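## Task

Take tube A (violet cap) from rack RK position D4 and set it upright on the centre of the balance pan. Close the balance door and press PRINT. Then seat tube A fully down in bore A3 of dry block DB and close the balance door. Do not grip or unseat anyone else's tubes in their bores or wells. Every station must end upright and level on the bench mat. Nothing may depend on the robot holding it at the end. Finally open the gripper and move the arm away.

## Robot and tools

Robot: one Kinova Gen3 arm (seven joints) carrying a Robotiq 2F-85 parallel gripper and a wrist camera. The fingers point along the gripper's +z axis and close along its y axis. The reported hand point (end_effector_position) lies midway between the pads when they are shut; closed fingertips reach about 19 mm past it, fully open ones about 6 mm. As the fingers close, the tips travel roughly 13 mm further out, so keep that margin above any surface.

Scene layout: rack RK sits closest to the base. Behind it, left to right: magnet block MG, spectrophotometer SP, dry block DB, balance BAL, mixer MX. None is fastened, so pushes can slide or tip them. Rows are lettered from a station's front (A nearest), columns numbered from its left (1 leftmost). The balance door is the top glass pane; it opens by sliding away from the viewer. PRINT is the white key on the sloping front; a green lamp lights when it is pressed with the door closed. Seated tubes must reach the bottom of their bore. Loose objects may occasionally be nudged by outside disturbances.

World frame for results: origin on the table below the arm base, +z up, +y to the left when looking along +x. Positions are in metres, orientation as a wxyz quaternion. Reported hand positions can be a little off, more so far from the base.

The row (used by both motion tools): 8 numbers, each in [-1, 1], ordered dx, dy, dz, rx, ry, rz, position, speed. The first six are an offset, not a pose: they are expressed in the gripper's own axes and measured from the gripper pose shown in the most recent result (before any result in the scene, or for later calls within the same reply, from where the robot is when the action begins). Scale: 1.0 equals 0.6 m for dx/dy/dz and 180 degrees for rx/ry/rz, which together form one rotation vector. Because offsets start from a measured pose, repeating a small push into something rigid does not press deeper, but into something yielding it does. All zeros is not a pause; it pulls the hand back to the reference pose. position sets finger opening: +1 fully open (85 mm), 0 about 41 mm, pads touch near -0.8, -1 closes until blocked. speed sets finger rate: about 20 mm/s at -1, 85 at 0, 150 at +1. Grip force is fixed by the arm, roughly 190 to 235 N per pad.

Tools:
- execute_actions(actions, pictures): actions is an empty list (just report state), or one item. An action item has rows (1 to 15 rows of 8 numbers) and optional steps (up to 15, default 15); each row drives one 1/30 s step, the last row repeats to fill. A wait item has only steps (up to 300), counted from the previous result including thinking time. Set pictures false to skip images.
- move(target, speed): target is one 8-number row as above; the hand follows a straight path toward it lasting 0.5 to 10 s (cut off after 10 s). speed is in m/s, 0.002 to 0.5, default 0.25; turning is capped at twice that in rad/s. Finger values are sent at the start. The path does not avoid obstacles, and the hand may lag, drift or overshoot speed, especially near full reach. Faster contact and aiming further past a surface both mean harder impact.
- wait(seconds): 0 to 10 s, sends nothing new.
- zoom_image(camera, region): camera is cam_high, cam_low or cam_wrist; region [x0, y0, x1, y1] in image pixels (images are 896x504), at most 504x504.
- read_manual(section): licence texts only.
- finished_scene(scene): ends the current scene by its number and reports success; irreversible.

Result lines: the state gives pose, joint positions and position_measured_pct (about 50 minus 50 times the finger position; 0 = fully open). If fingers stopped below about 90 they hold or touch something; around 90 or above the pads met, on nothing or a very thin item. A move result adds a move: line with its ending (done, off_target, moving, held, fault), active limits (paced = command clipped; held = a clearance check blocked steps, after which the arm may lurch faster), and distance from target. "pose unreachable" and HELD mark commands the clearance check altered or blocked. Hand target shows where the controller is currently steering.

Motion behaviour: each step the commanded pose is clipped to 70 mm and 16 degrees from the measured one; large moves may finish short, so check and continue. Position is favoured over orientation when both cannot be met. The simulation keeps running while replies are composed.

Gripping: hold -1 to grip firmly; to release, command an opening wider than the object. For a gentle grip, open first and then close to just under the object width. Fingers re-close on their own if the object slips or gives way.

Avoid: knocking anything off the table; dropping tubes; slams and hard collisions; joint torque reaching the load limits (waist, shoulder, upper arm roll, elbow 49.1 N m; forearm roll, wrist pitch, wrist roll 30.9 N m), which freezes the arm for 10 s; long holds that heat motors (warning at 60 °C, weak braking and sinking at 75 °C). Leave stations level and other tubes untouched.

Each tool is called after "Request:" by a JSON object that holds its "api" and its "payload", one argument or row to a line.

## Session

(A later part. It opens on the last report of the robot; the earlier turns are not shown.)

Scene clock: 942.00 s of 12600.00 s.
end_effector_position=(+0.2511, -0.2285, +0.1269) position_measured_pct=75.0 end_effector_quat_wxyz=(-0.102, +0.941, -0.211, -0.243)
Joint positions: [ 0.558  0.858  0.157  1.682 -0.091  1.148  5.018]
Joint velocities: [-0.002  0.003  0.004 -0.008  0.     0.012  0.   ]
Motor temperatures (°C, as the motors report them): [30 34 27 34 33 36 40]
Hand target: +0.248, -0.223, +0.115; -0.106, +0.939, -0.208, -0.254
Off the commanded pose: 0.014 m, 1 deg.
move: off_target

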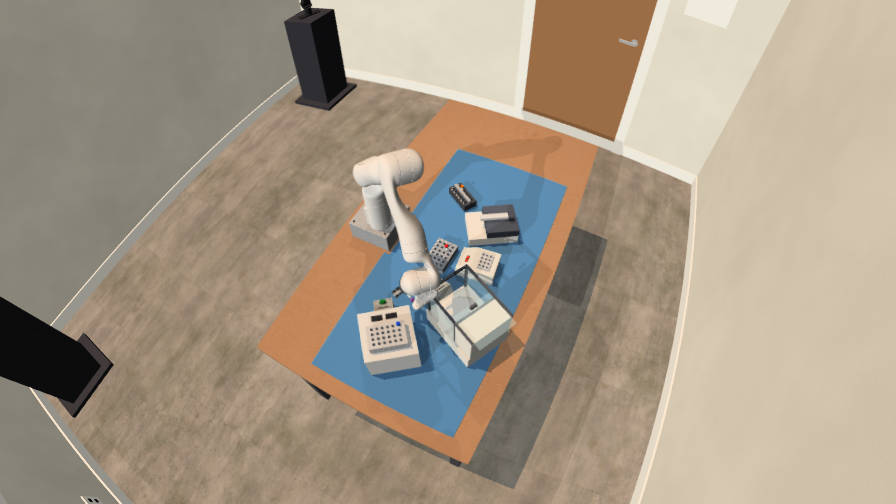

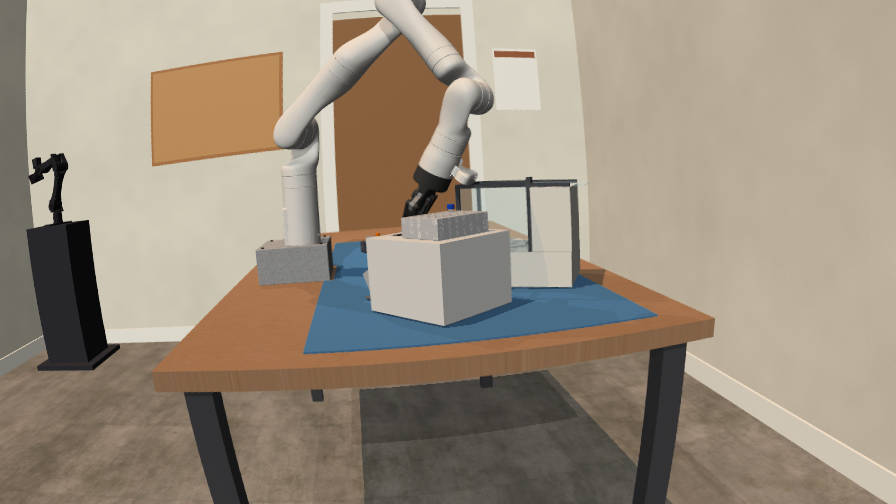

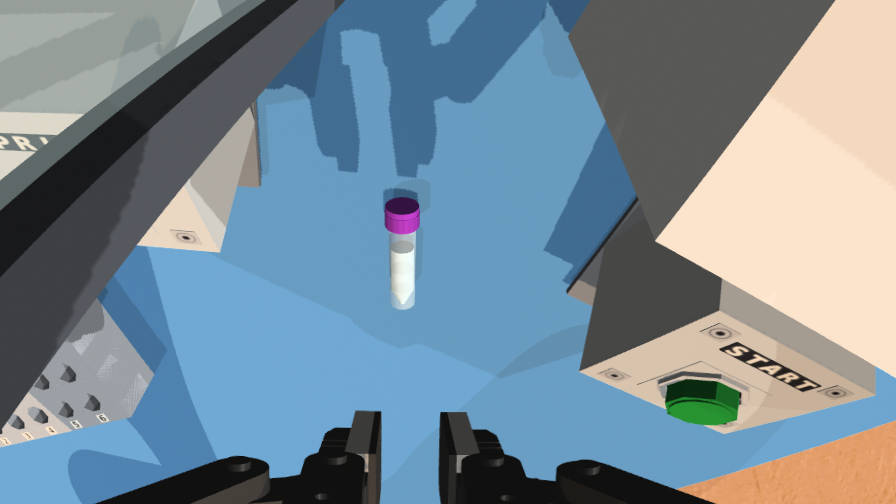

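Request:
{"api": "move", "payload": {
  "target": [-0.03,0,0,0,0.06,0,-0.5,0],
  "speed": 0.05
}}

Scene clock: 951.93 s of 12600.00 s.
end_effector_position=(+0.2368, -0.2221, +0.1355) position_measured_pct=75.0 end_effector_quat_wxyz=(-0.082, +0.960, -0.220, -0.154)
Joint positions: [ 0.596  0.702  0.141  1.908 -0.116  0.895  5.065]
Joint velocities: [ 0.003 -0.01   0.001  0.01  -0.003 -0.011  0.002]
Motor temperatures (°C, as the motors report them): [30 34 27 34 33 36 40]
Hand target: +0.237, -0.222, +0.136; -0.082, +0.960, -0.220, -0.153
Off the commanded pose: 0.000 m, 0 deg.
move: done

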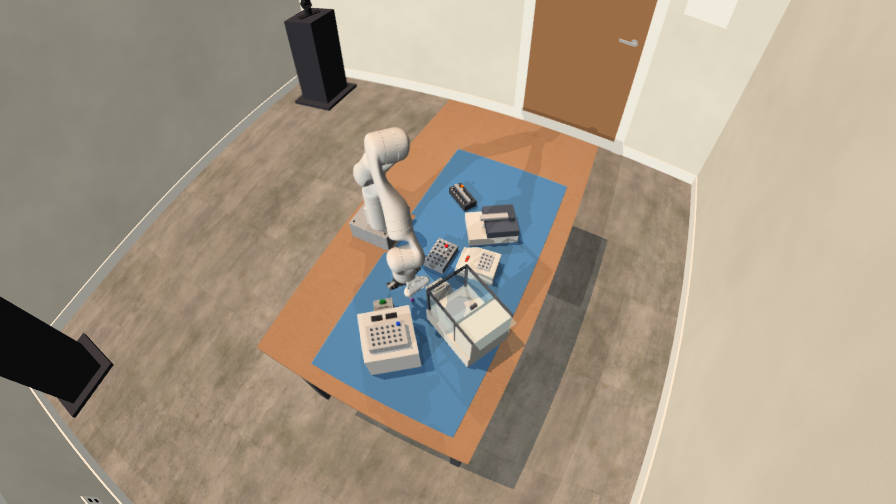

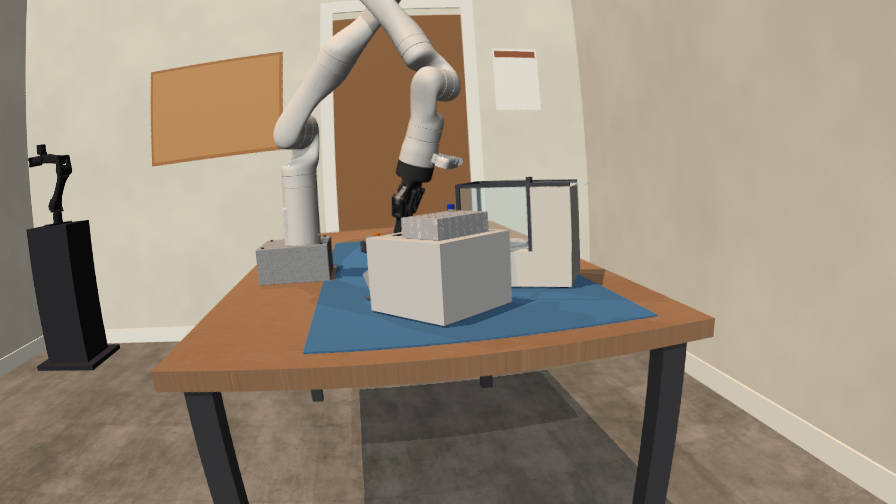

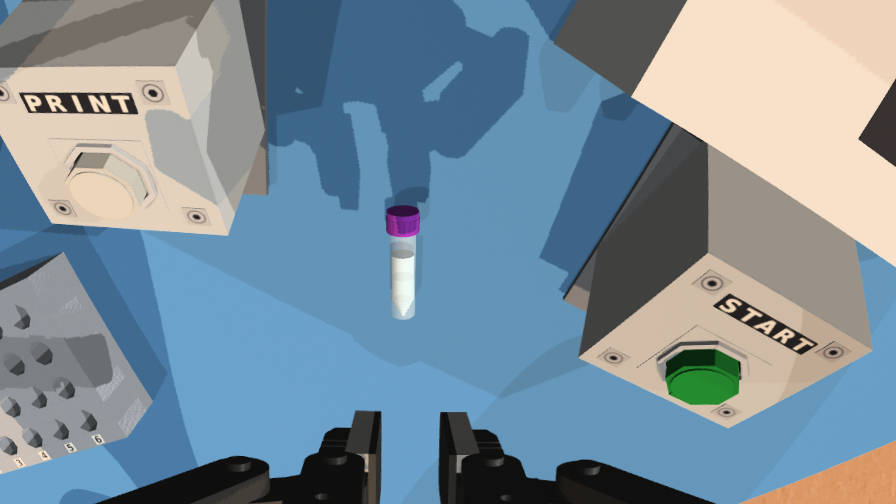

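Request:
{"api": "move", "payload": {
  "target": [0.02,0,0.1,-0.03,0.055,0,-0.5,0],
  "speed": 0.05
}}

Scene clock: 976.50 s of 12600.00 s.
end_effector_position=(+0.2314, -0.2136, +0.0752) position_measured_pct=75.0 end_effector_quat_wxyz=(-0.018, +0.972, -0.219, -0.081)
Joint positions: [ 0.548  0.743  0.129  2.146 -0.129  0.425  5.035]
Joint velocities: [-0.002  0.003 -0.003  0.003  0.001 -0.008 -0.002]
Motor temperatures (°C, as the motors report them): [30 34 27 34 33 36 40]
Hand target: +0.231, -0.214, +0.075; -0.018, +0.972, -0.218, -0.081
Off the commanded pose: 0.000 m, 0 deg.
move: done

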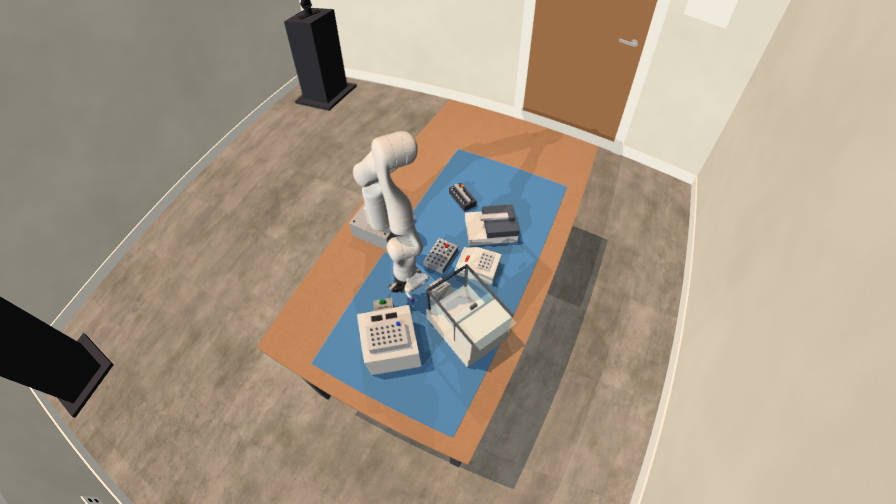

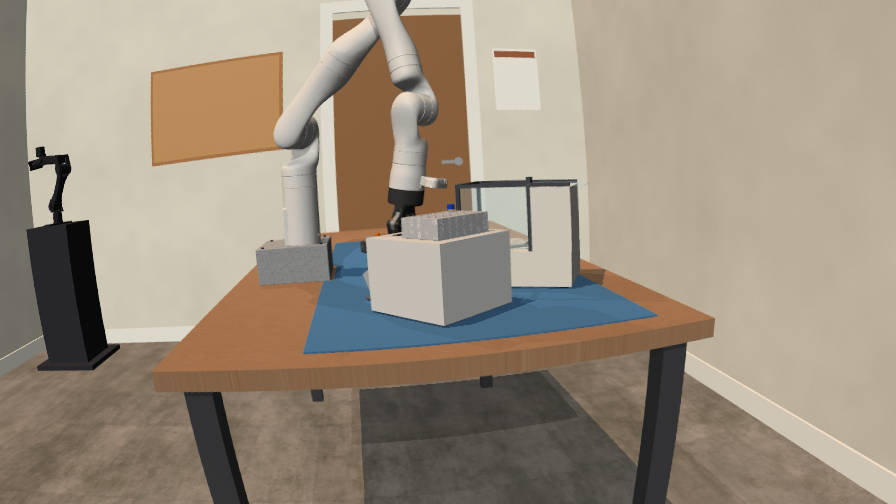

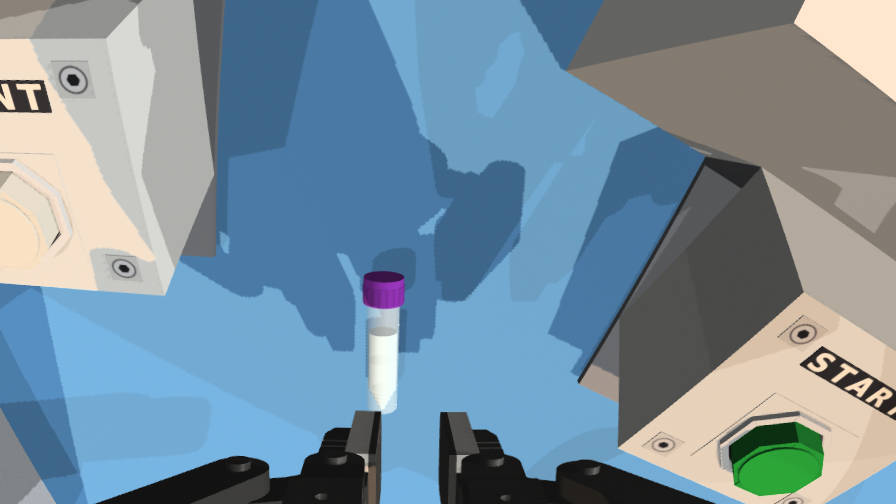

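Request:
{"api": "move", "payload": {
  "target": [0.06,-0.015,0.055,0,0,0,-0.4,0],
  "speed": 0.04
}}

Scene clock: 988.50 s of 12600.00 s.
end_effector_position=(+0.2574, -0.2161, +0.0370) position_measured_pct=69.8 end_effector_quat_wxyz=(-0.020, +0.972, -0.220, -0.086)
Joint positions: [ 0.526  0.863  0.113  2.06  -0.149  0.404  5.01 ]
Joint velocities: [-0.     0.007 -0.    -0.     0.    -0.    -0.002]
Motor temperatures (°C, as the motors report them): [30 34 27 34 33 36 40]
Hand target: +0.263, -0.218, +0.037; -0.018, +0.972, -0.218, -0.081
Off the commanded pose: 0.006 m, 1 deg.
move: off_target

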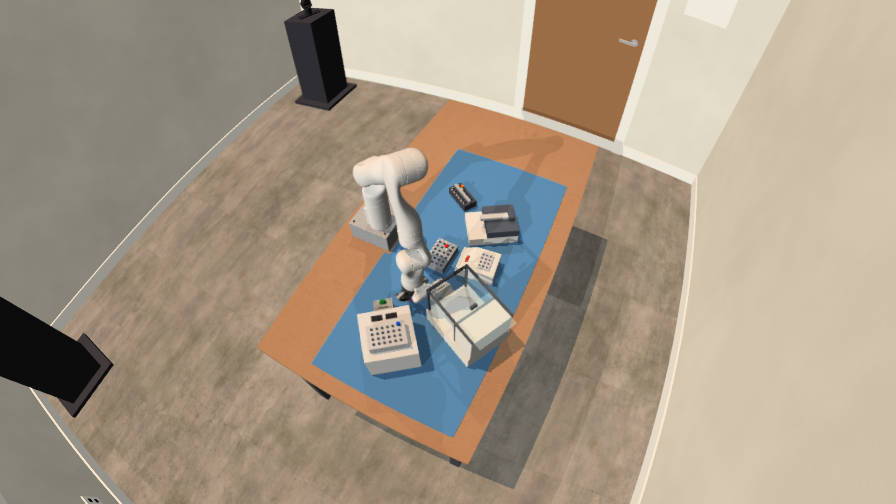

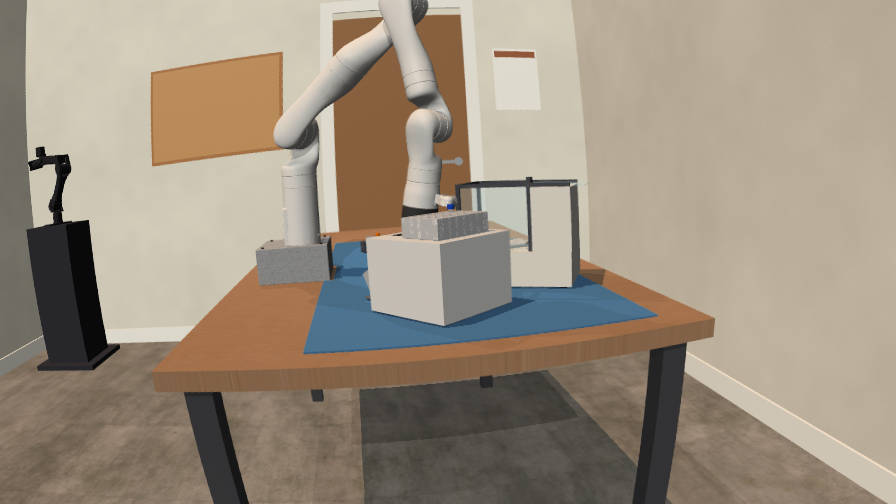

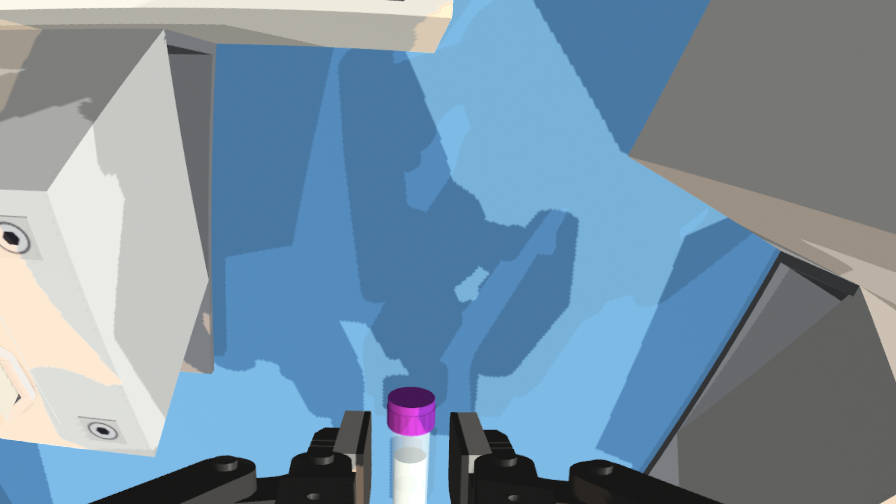

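Request:
{"api": "move", "payload": {
  "target": [-0.004,0,0.021,0,0,0,-0.4,0],
  "speed": 0.03
}}

Request:
{"api": "move", "payload": {
  "target": [0,0,0,0,0,0,-1,0]
}}

Scene clock: 994.10 s of 12600.00 s.
end_effector_position=(+0.2535, -0.2142, +0.0252) position_measured_pct=69.8 end_effector_quat_wxyz=(-0.020, +0.972, -0.219, -0.086)
Joint positions: [ 0.533  0.891  0.105  2.07  -0.152  0.364  5.014]
Joint velocities: [ 0.002  0.005 -0.     0.    -0.001 -0.006  0.   ]
Motor temperatures (°C, as the motors report them): [30 34 27 34 33 36 40]
Hand target: +0.253, -0.214, +0.025; -0.020, +0.972, -0.220, -0.086
Off the commanded pose: 0.000 m, 0 deg.
move: done

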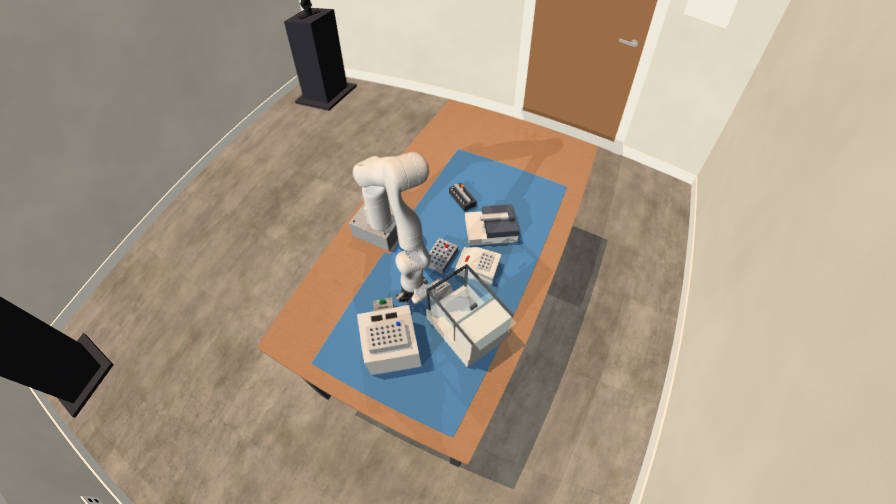

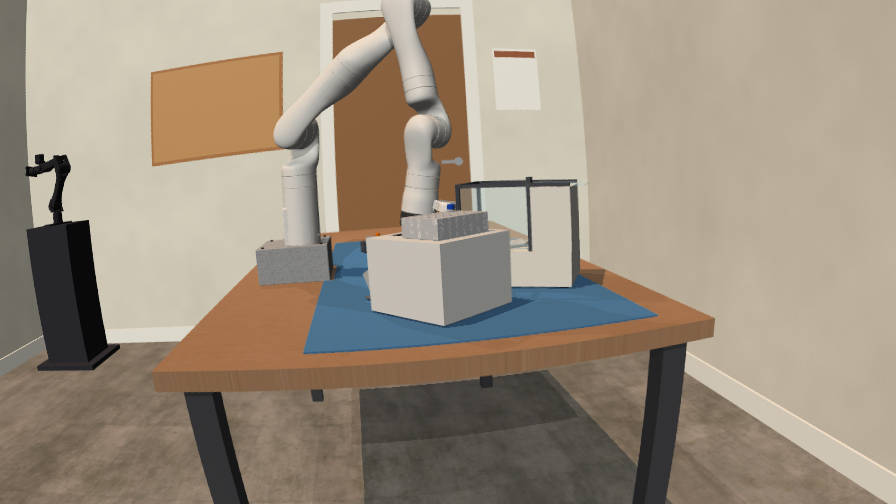

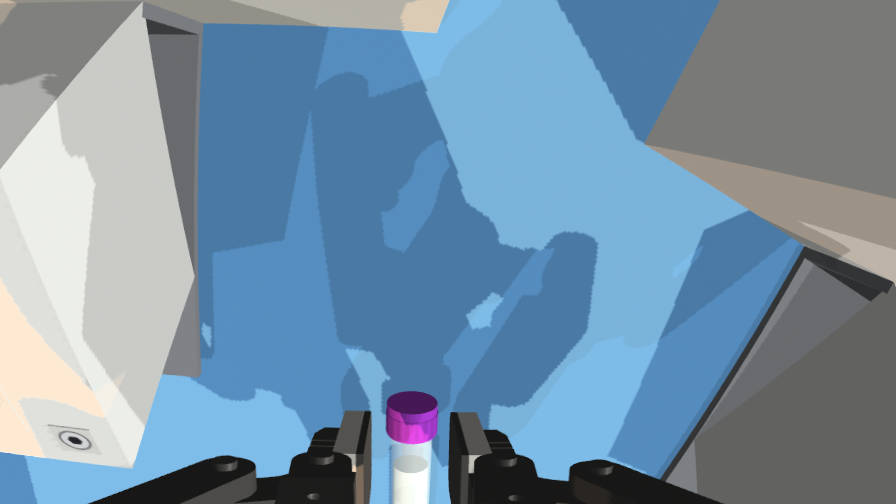

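Scene clock: 994.60 s of 12600.00 s.
end_effector_position=(+0.2535, -0.2142, +0.0254) position_measured_pct=84.5 end_effector_quat_wxyz=(-0.020, +0.972, -0.219, -0.086)
Joint positions: [ 0.533  0.89   0.105  2.07  -0.152  0.364  5.014]
Joint velocities: [ 0.    -0.    -0.    -0.001 -0.002  0.001 -0.   ]
Motor temperatures (°C, as the motors report them): [30 34 27 34 33 36 40]
Hand target: +0.253, -0.214, +0.025; -0.020, +0.972, -0.219, -0.086
Off the commanded pose: 0.000 m, 0 deg.
move: done

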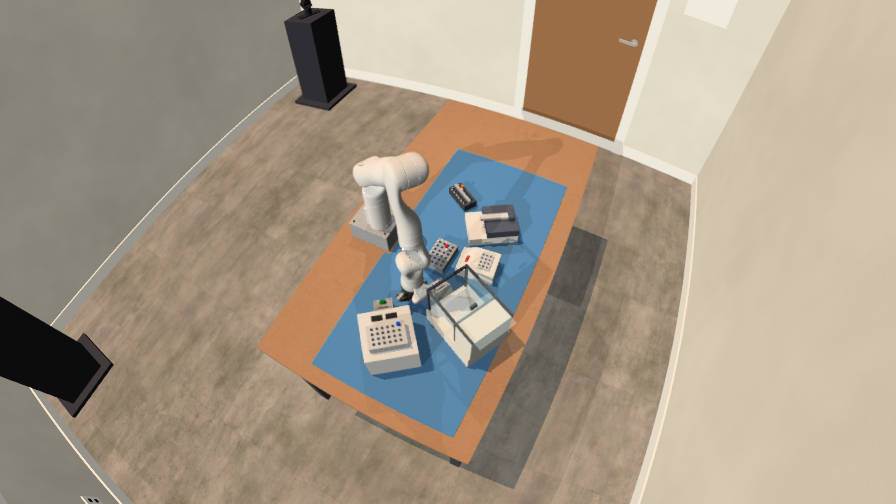

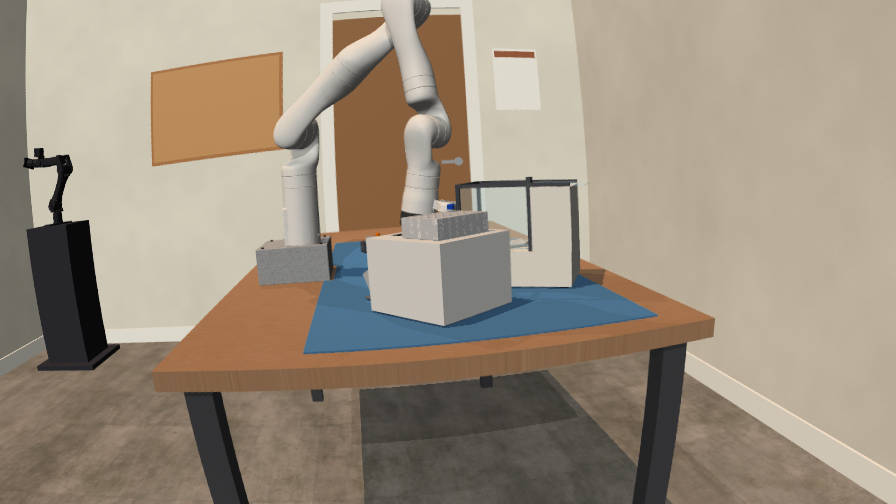

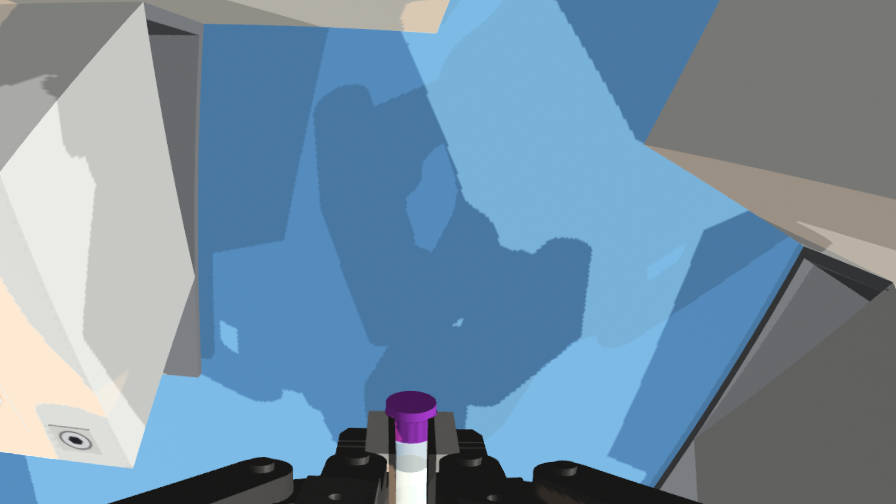

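Request:
{"api": "move", "payload": {
  "target": [-0.06,0,-0.3,0,0,0,-1,0],
  "speed": 0.08
}}

Scene clock: 1001.97 s of 12600.00 s.
end_effector_position=(+0.2494, -0.2123, +0.2083) position_measured_pct=84.5 end_effector_quat_wxyz=(-0.020, +0.972, -0.219, -0.086)
Joint positions: [ 0.457  0.445  0.206  2.009 -0.07   0.873  4.961]
Joint velocities: [-0.001 -0.006  0.    -0.002  0.001  0.004 -0.001]
Motor temperatures (°C, as the motors report them): [30 34 27 34 33 36 40]
Hand target: +0.250, -0.212, +0.209; -0.020, +0.972, -0.219, -0.085
Off the commanded pose: 0.001 m, 0 deg.
move: done

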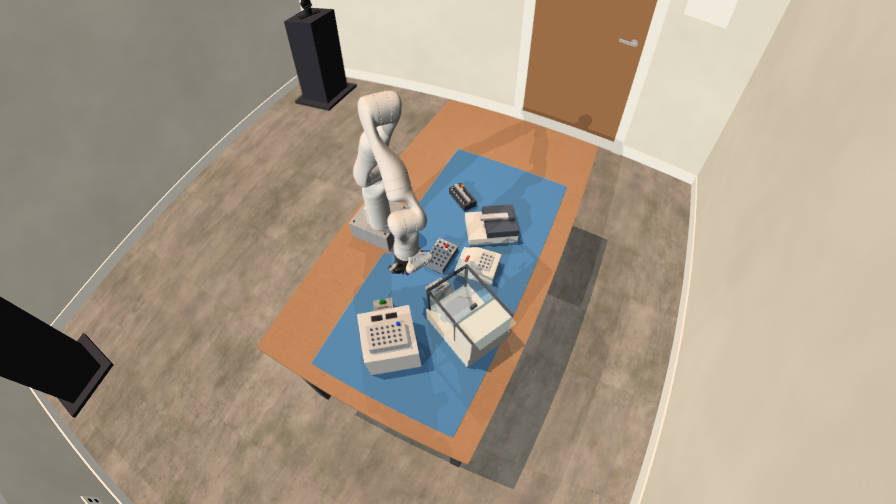

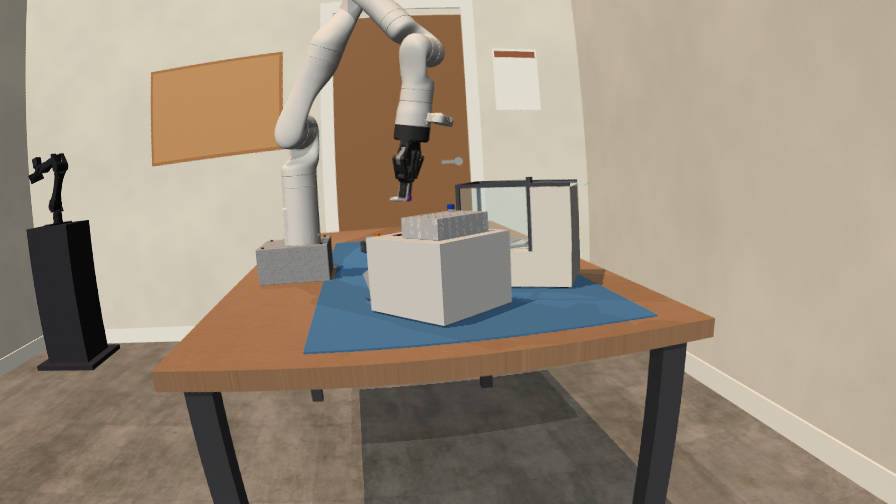

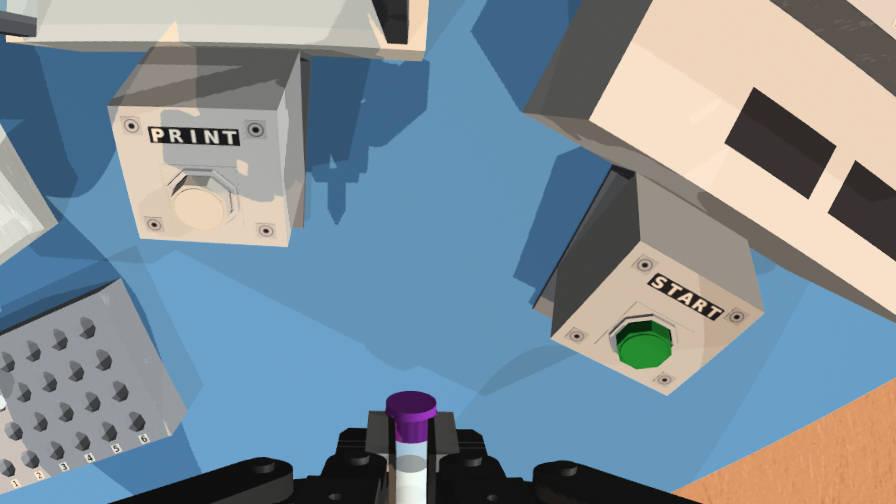

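Request:
{"api": "move", "payload": {
  "target": [0.137,-0.332,-0.125,0,0,0.111,-1,0],
  "speed": 0.12
}}

Scene clock: 1039.37 s of 12600.00 s.
end_effector_position=(+0.4191, -0.0729, +0.2682) position_measured_pct=84.5 end_effector_quat_wxyz=(-0.005, +0.919, -0.385, -0.088)
Joint positions: [ 0.016  0.532  0.218  1.601 -0.163  1.199  4.2  ]
Joint velocities: [-0.004  0.004 -0.    -0.004  0.     0.003 -0.003]
Motor temperatures (°C, as the motors report them): [30 34 27 34 33 36 40]
Hand target: +0.419, -0.073, +0.268; -0.004, +0.919, -0.385, -0.088
Off the commanded pose: 0.001 m, 0 deg.
move: done

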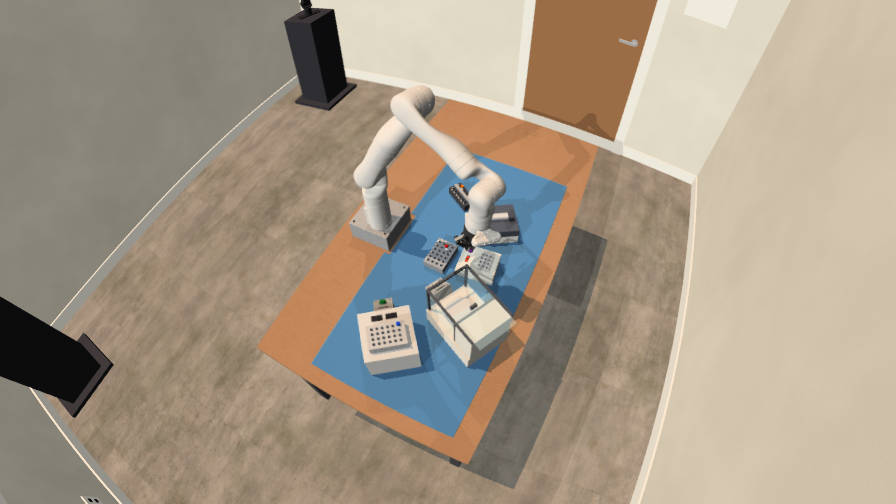

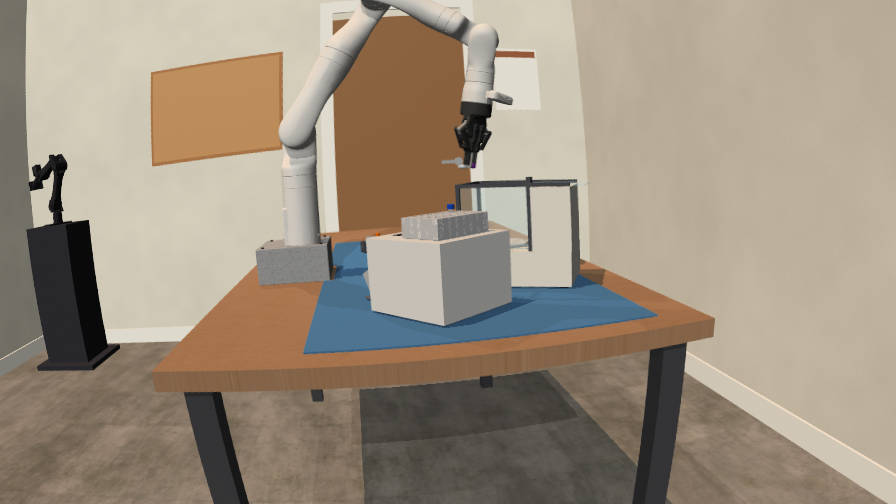

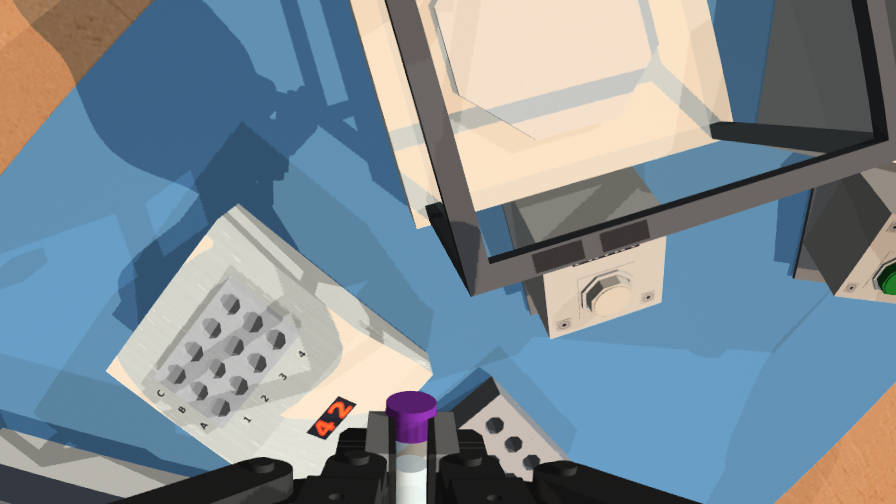

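Request:
{"api": "move", "payload": {
  "target": [-0.14,-0.115,0.115,0.025,0.053,0,-1,0],
  "speed": 0.1
}}

Scene clock: 1068.77 s of 12600.00 s.
end_effector_position=(+0.3988, +0.0393, +0.2098) position_measured_pct=84.5 end_effector_quat_wxyz=(-0.008, +0.922, -0.387, +0.004)
Joint positions: [-0.284  0.458  0.191  1.952 -0.144  0.731  3.903]
Joint velocities: [-0.008 -0.001 -0.003  0.002  0.003 -0.002 -0.006]
Motor temperatures (°C, as the motors report them): [30 34 27 34 33 36 40]
Hand target: +0.399, +0.040, +0.210; -0.008, +0.922, -0.387, +0.004
Off the commanded pose: 0.001 m, 0 deg.
move: done

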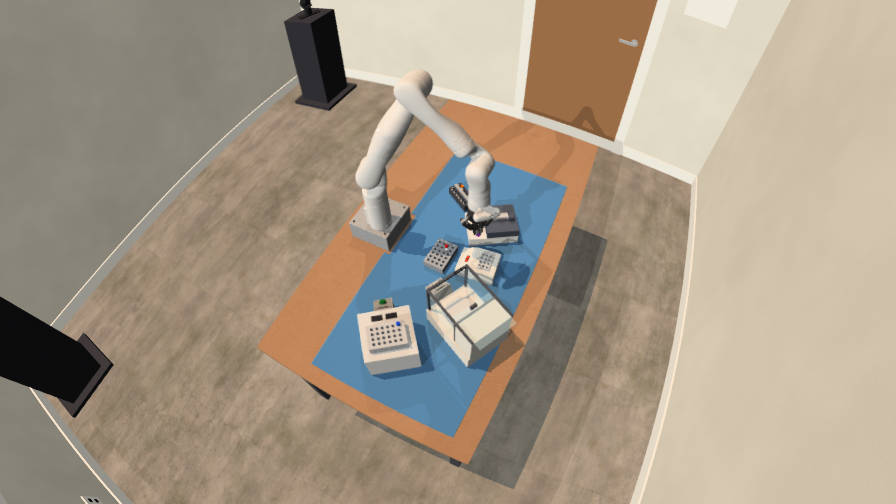

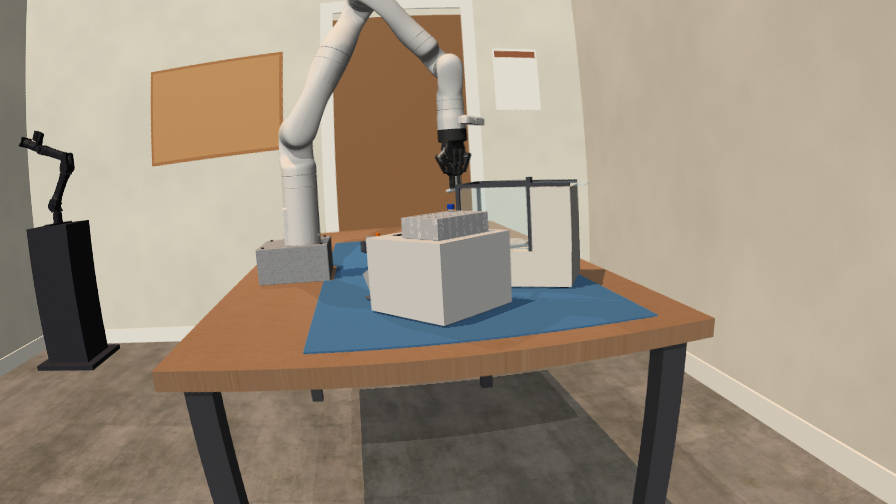

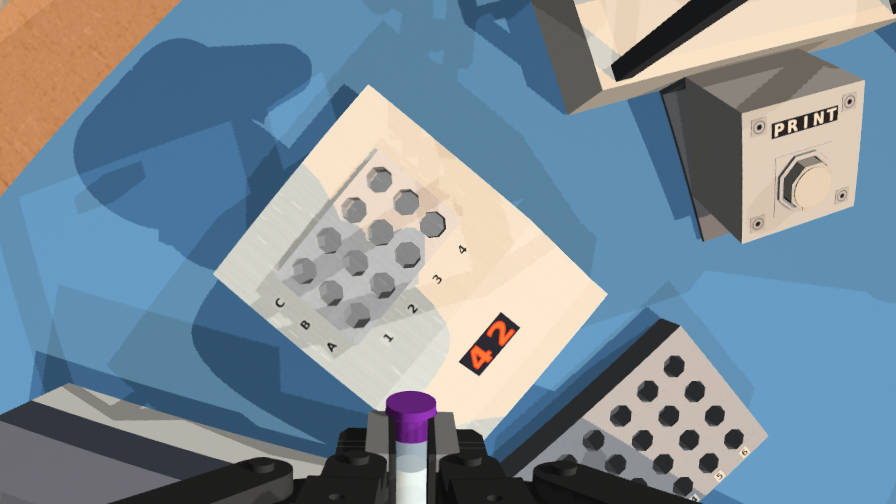

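Request:
{"api": "move", "payload": {
  "target": [0.0425,0.002,0.0,0,0,-0.058,-1,0],
  "speed": 0.1
}}

Request:
{"api": "move", "payload": {
  "target": [0,0,0,0,0.444,0,-1,0],
  "speed": 0.15
}}

Scene clock: 1097.70 s of 12600.00 s.
end_effector_position=(+0.4158, +0.0206, +0.2099) position_measured_pct=84.5 end_effector_quat_wxyz=(-0.008, +0.953, -0.302, +0.005)
Joint positions: [-0.195  0.483  0.142  1.899 -0.114  0.755  4.105]
Joint velocities: [ 0.006  0.002 -0.001 -0.002 -0.     0.002  0.008]
Motor temperatures (°C, as the motors report them): [30 34 27 34 33 36 40]
Hand target: +0.416, +0.020, +0.210; -0.008, +0.953, -0.302, +0.005
Off the commanded pose: 0.000 m, 0 deg.
move: done

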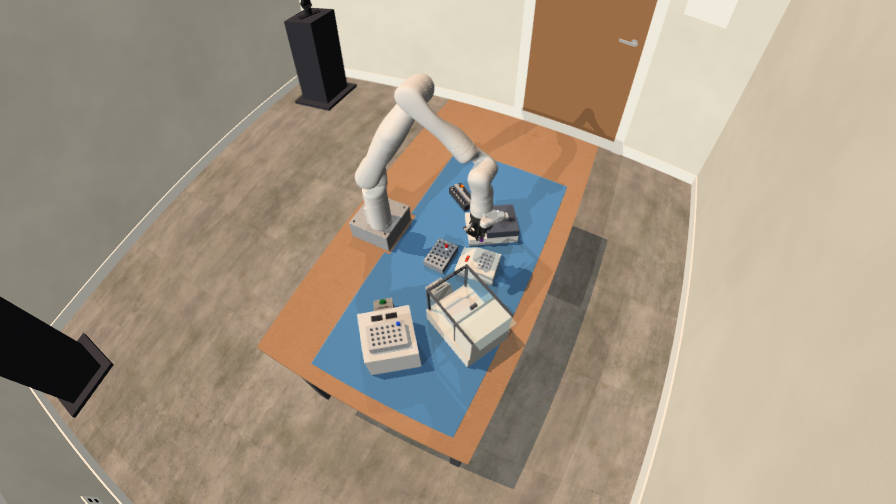

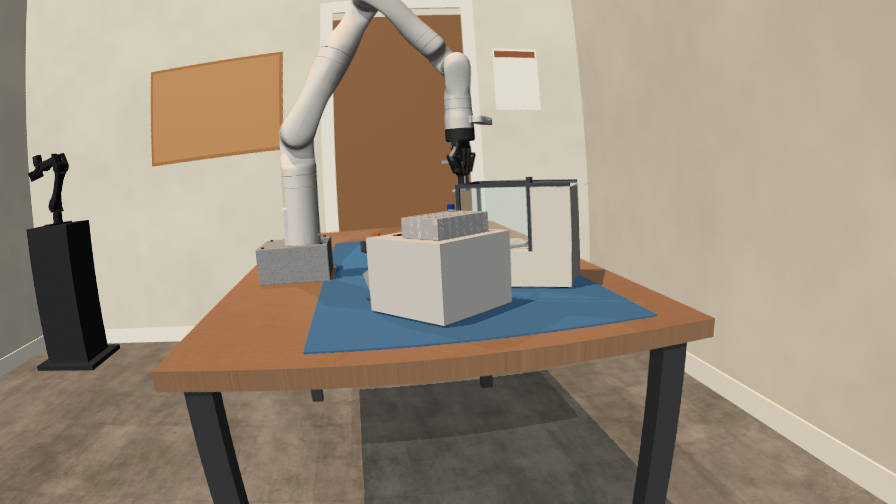

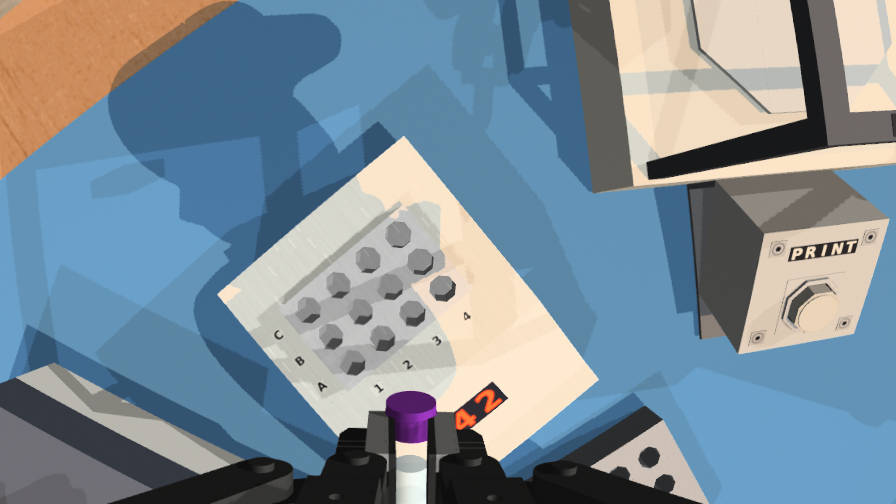

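Scene clock: 1102.77 s of 12600.00 s.
end_effector_position=(+0.4163, +0.0194, +0.2107) position_measured_pct=84.5 end_effector_quat_wxyz=(+0.186, +0.726, -0.239, +0.617)
Joint positions: [-1.743  1.751  1.102  2.446 -0.314 -0.165  2.979]
Joint velocities: [-0.01   0.02  -0.001 -0.005 -0.004  0.007 -0.   ]
Motor temperatures (°C, as the motors report them): [30 34 27 34 33 36 40]
Hand target: +0.416, +0.020, +0.211; +0.186, +0.726, -0.238, +0.618
Off the commanded pose: 0.002 m, 0 deg.
move: done

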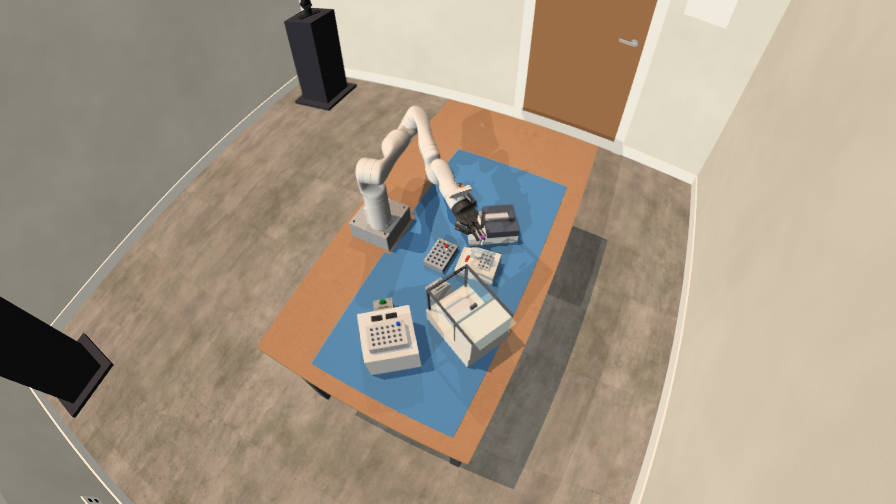

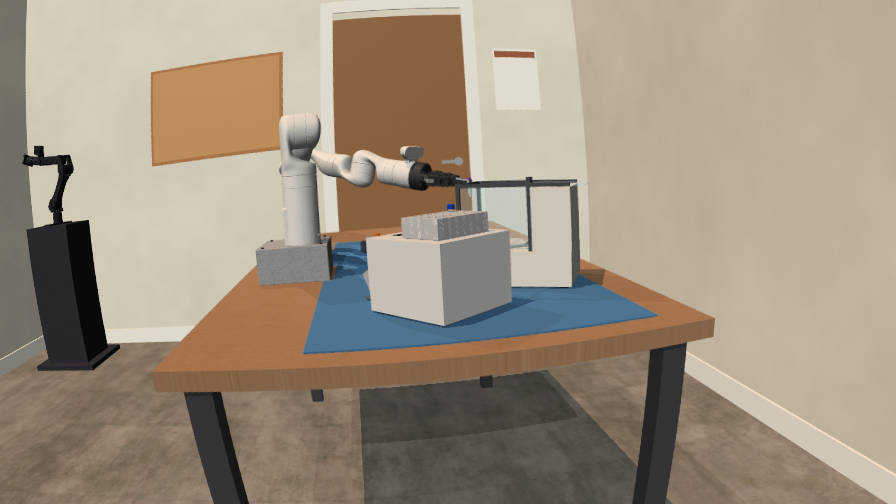

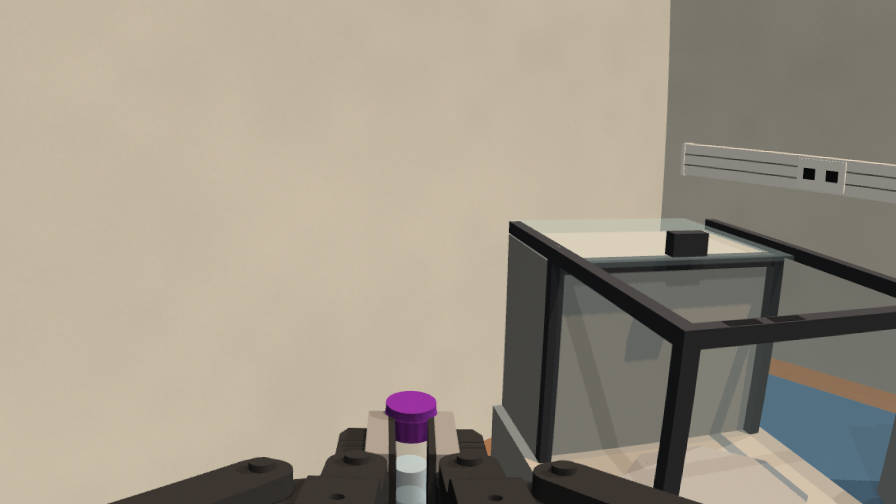

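Request:
{"api": "move", "payload": {
  "target": [-0.131,0,0.0224,0,0,0,-1,0],
  "speed": 0.06
}}

Scene clock: 1111.87 s of 12600.00 s.
end_effector_position=(+0.4173, +0.0210, +0.1313) position_measured_pct=84.5 end_effector_quat_wxyz=(+0.185, +0.726, -0.239, +0.617)
Joint positions: [-1.808  1.936  0.955  2.312 -0.433 -0.062  2.872]
Joint velocities: [-0.003  0.007 -0.002 -0.001 -0.003  0.002 -0.001]
Motor temperatures (°C, as the motors report them): [30 34 27 34 33 36 40]
Hand target: +0.417, +0.021, +0.131; +0.186, +0.726, -0.238, +0.617
Off the commanded pose: 0.000 m, 0 deg.
move: done

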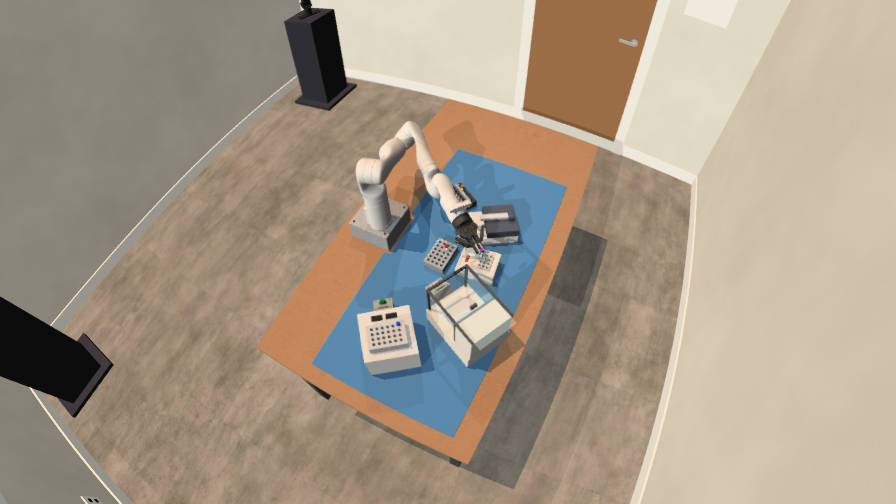

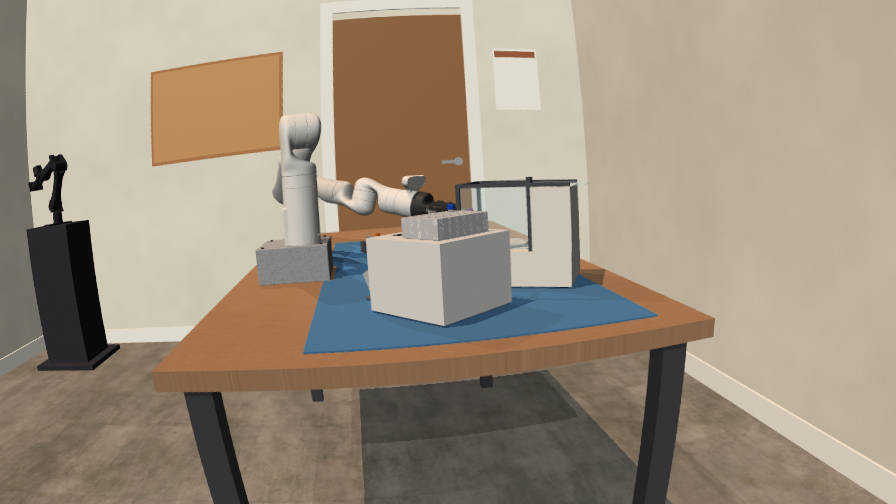

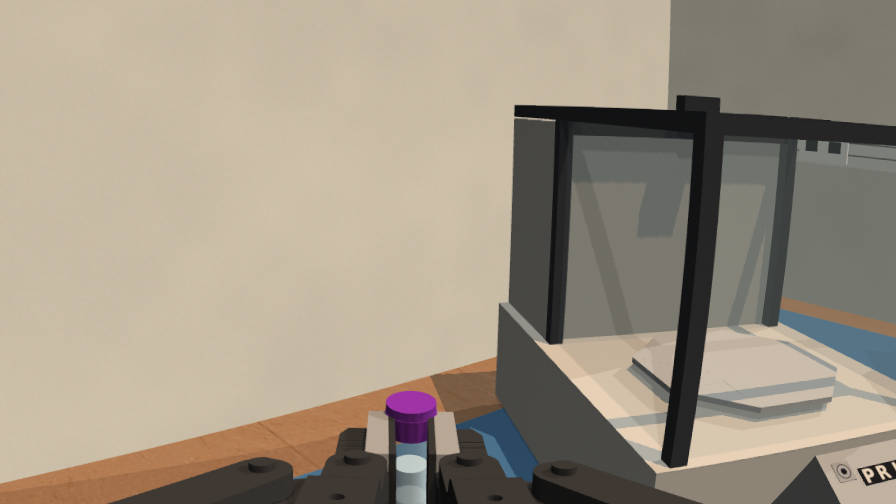

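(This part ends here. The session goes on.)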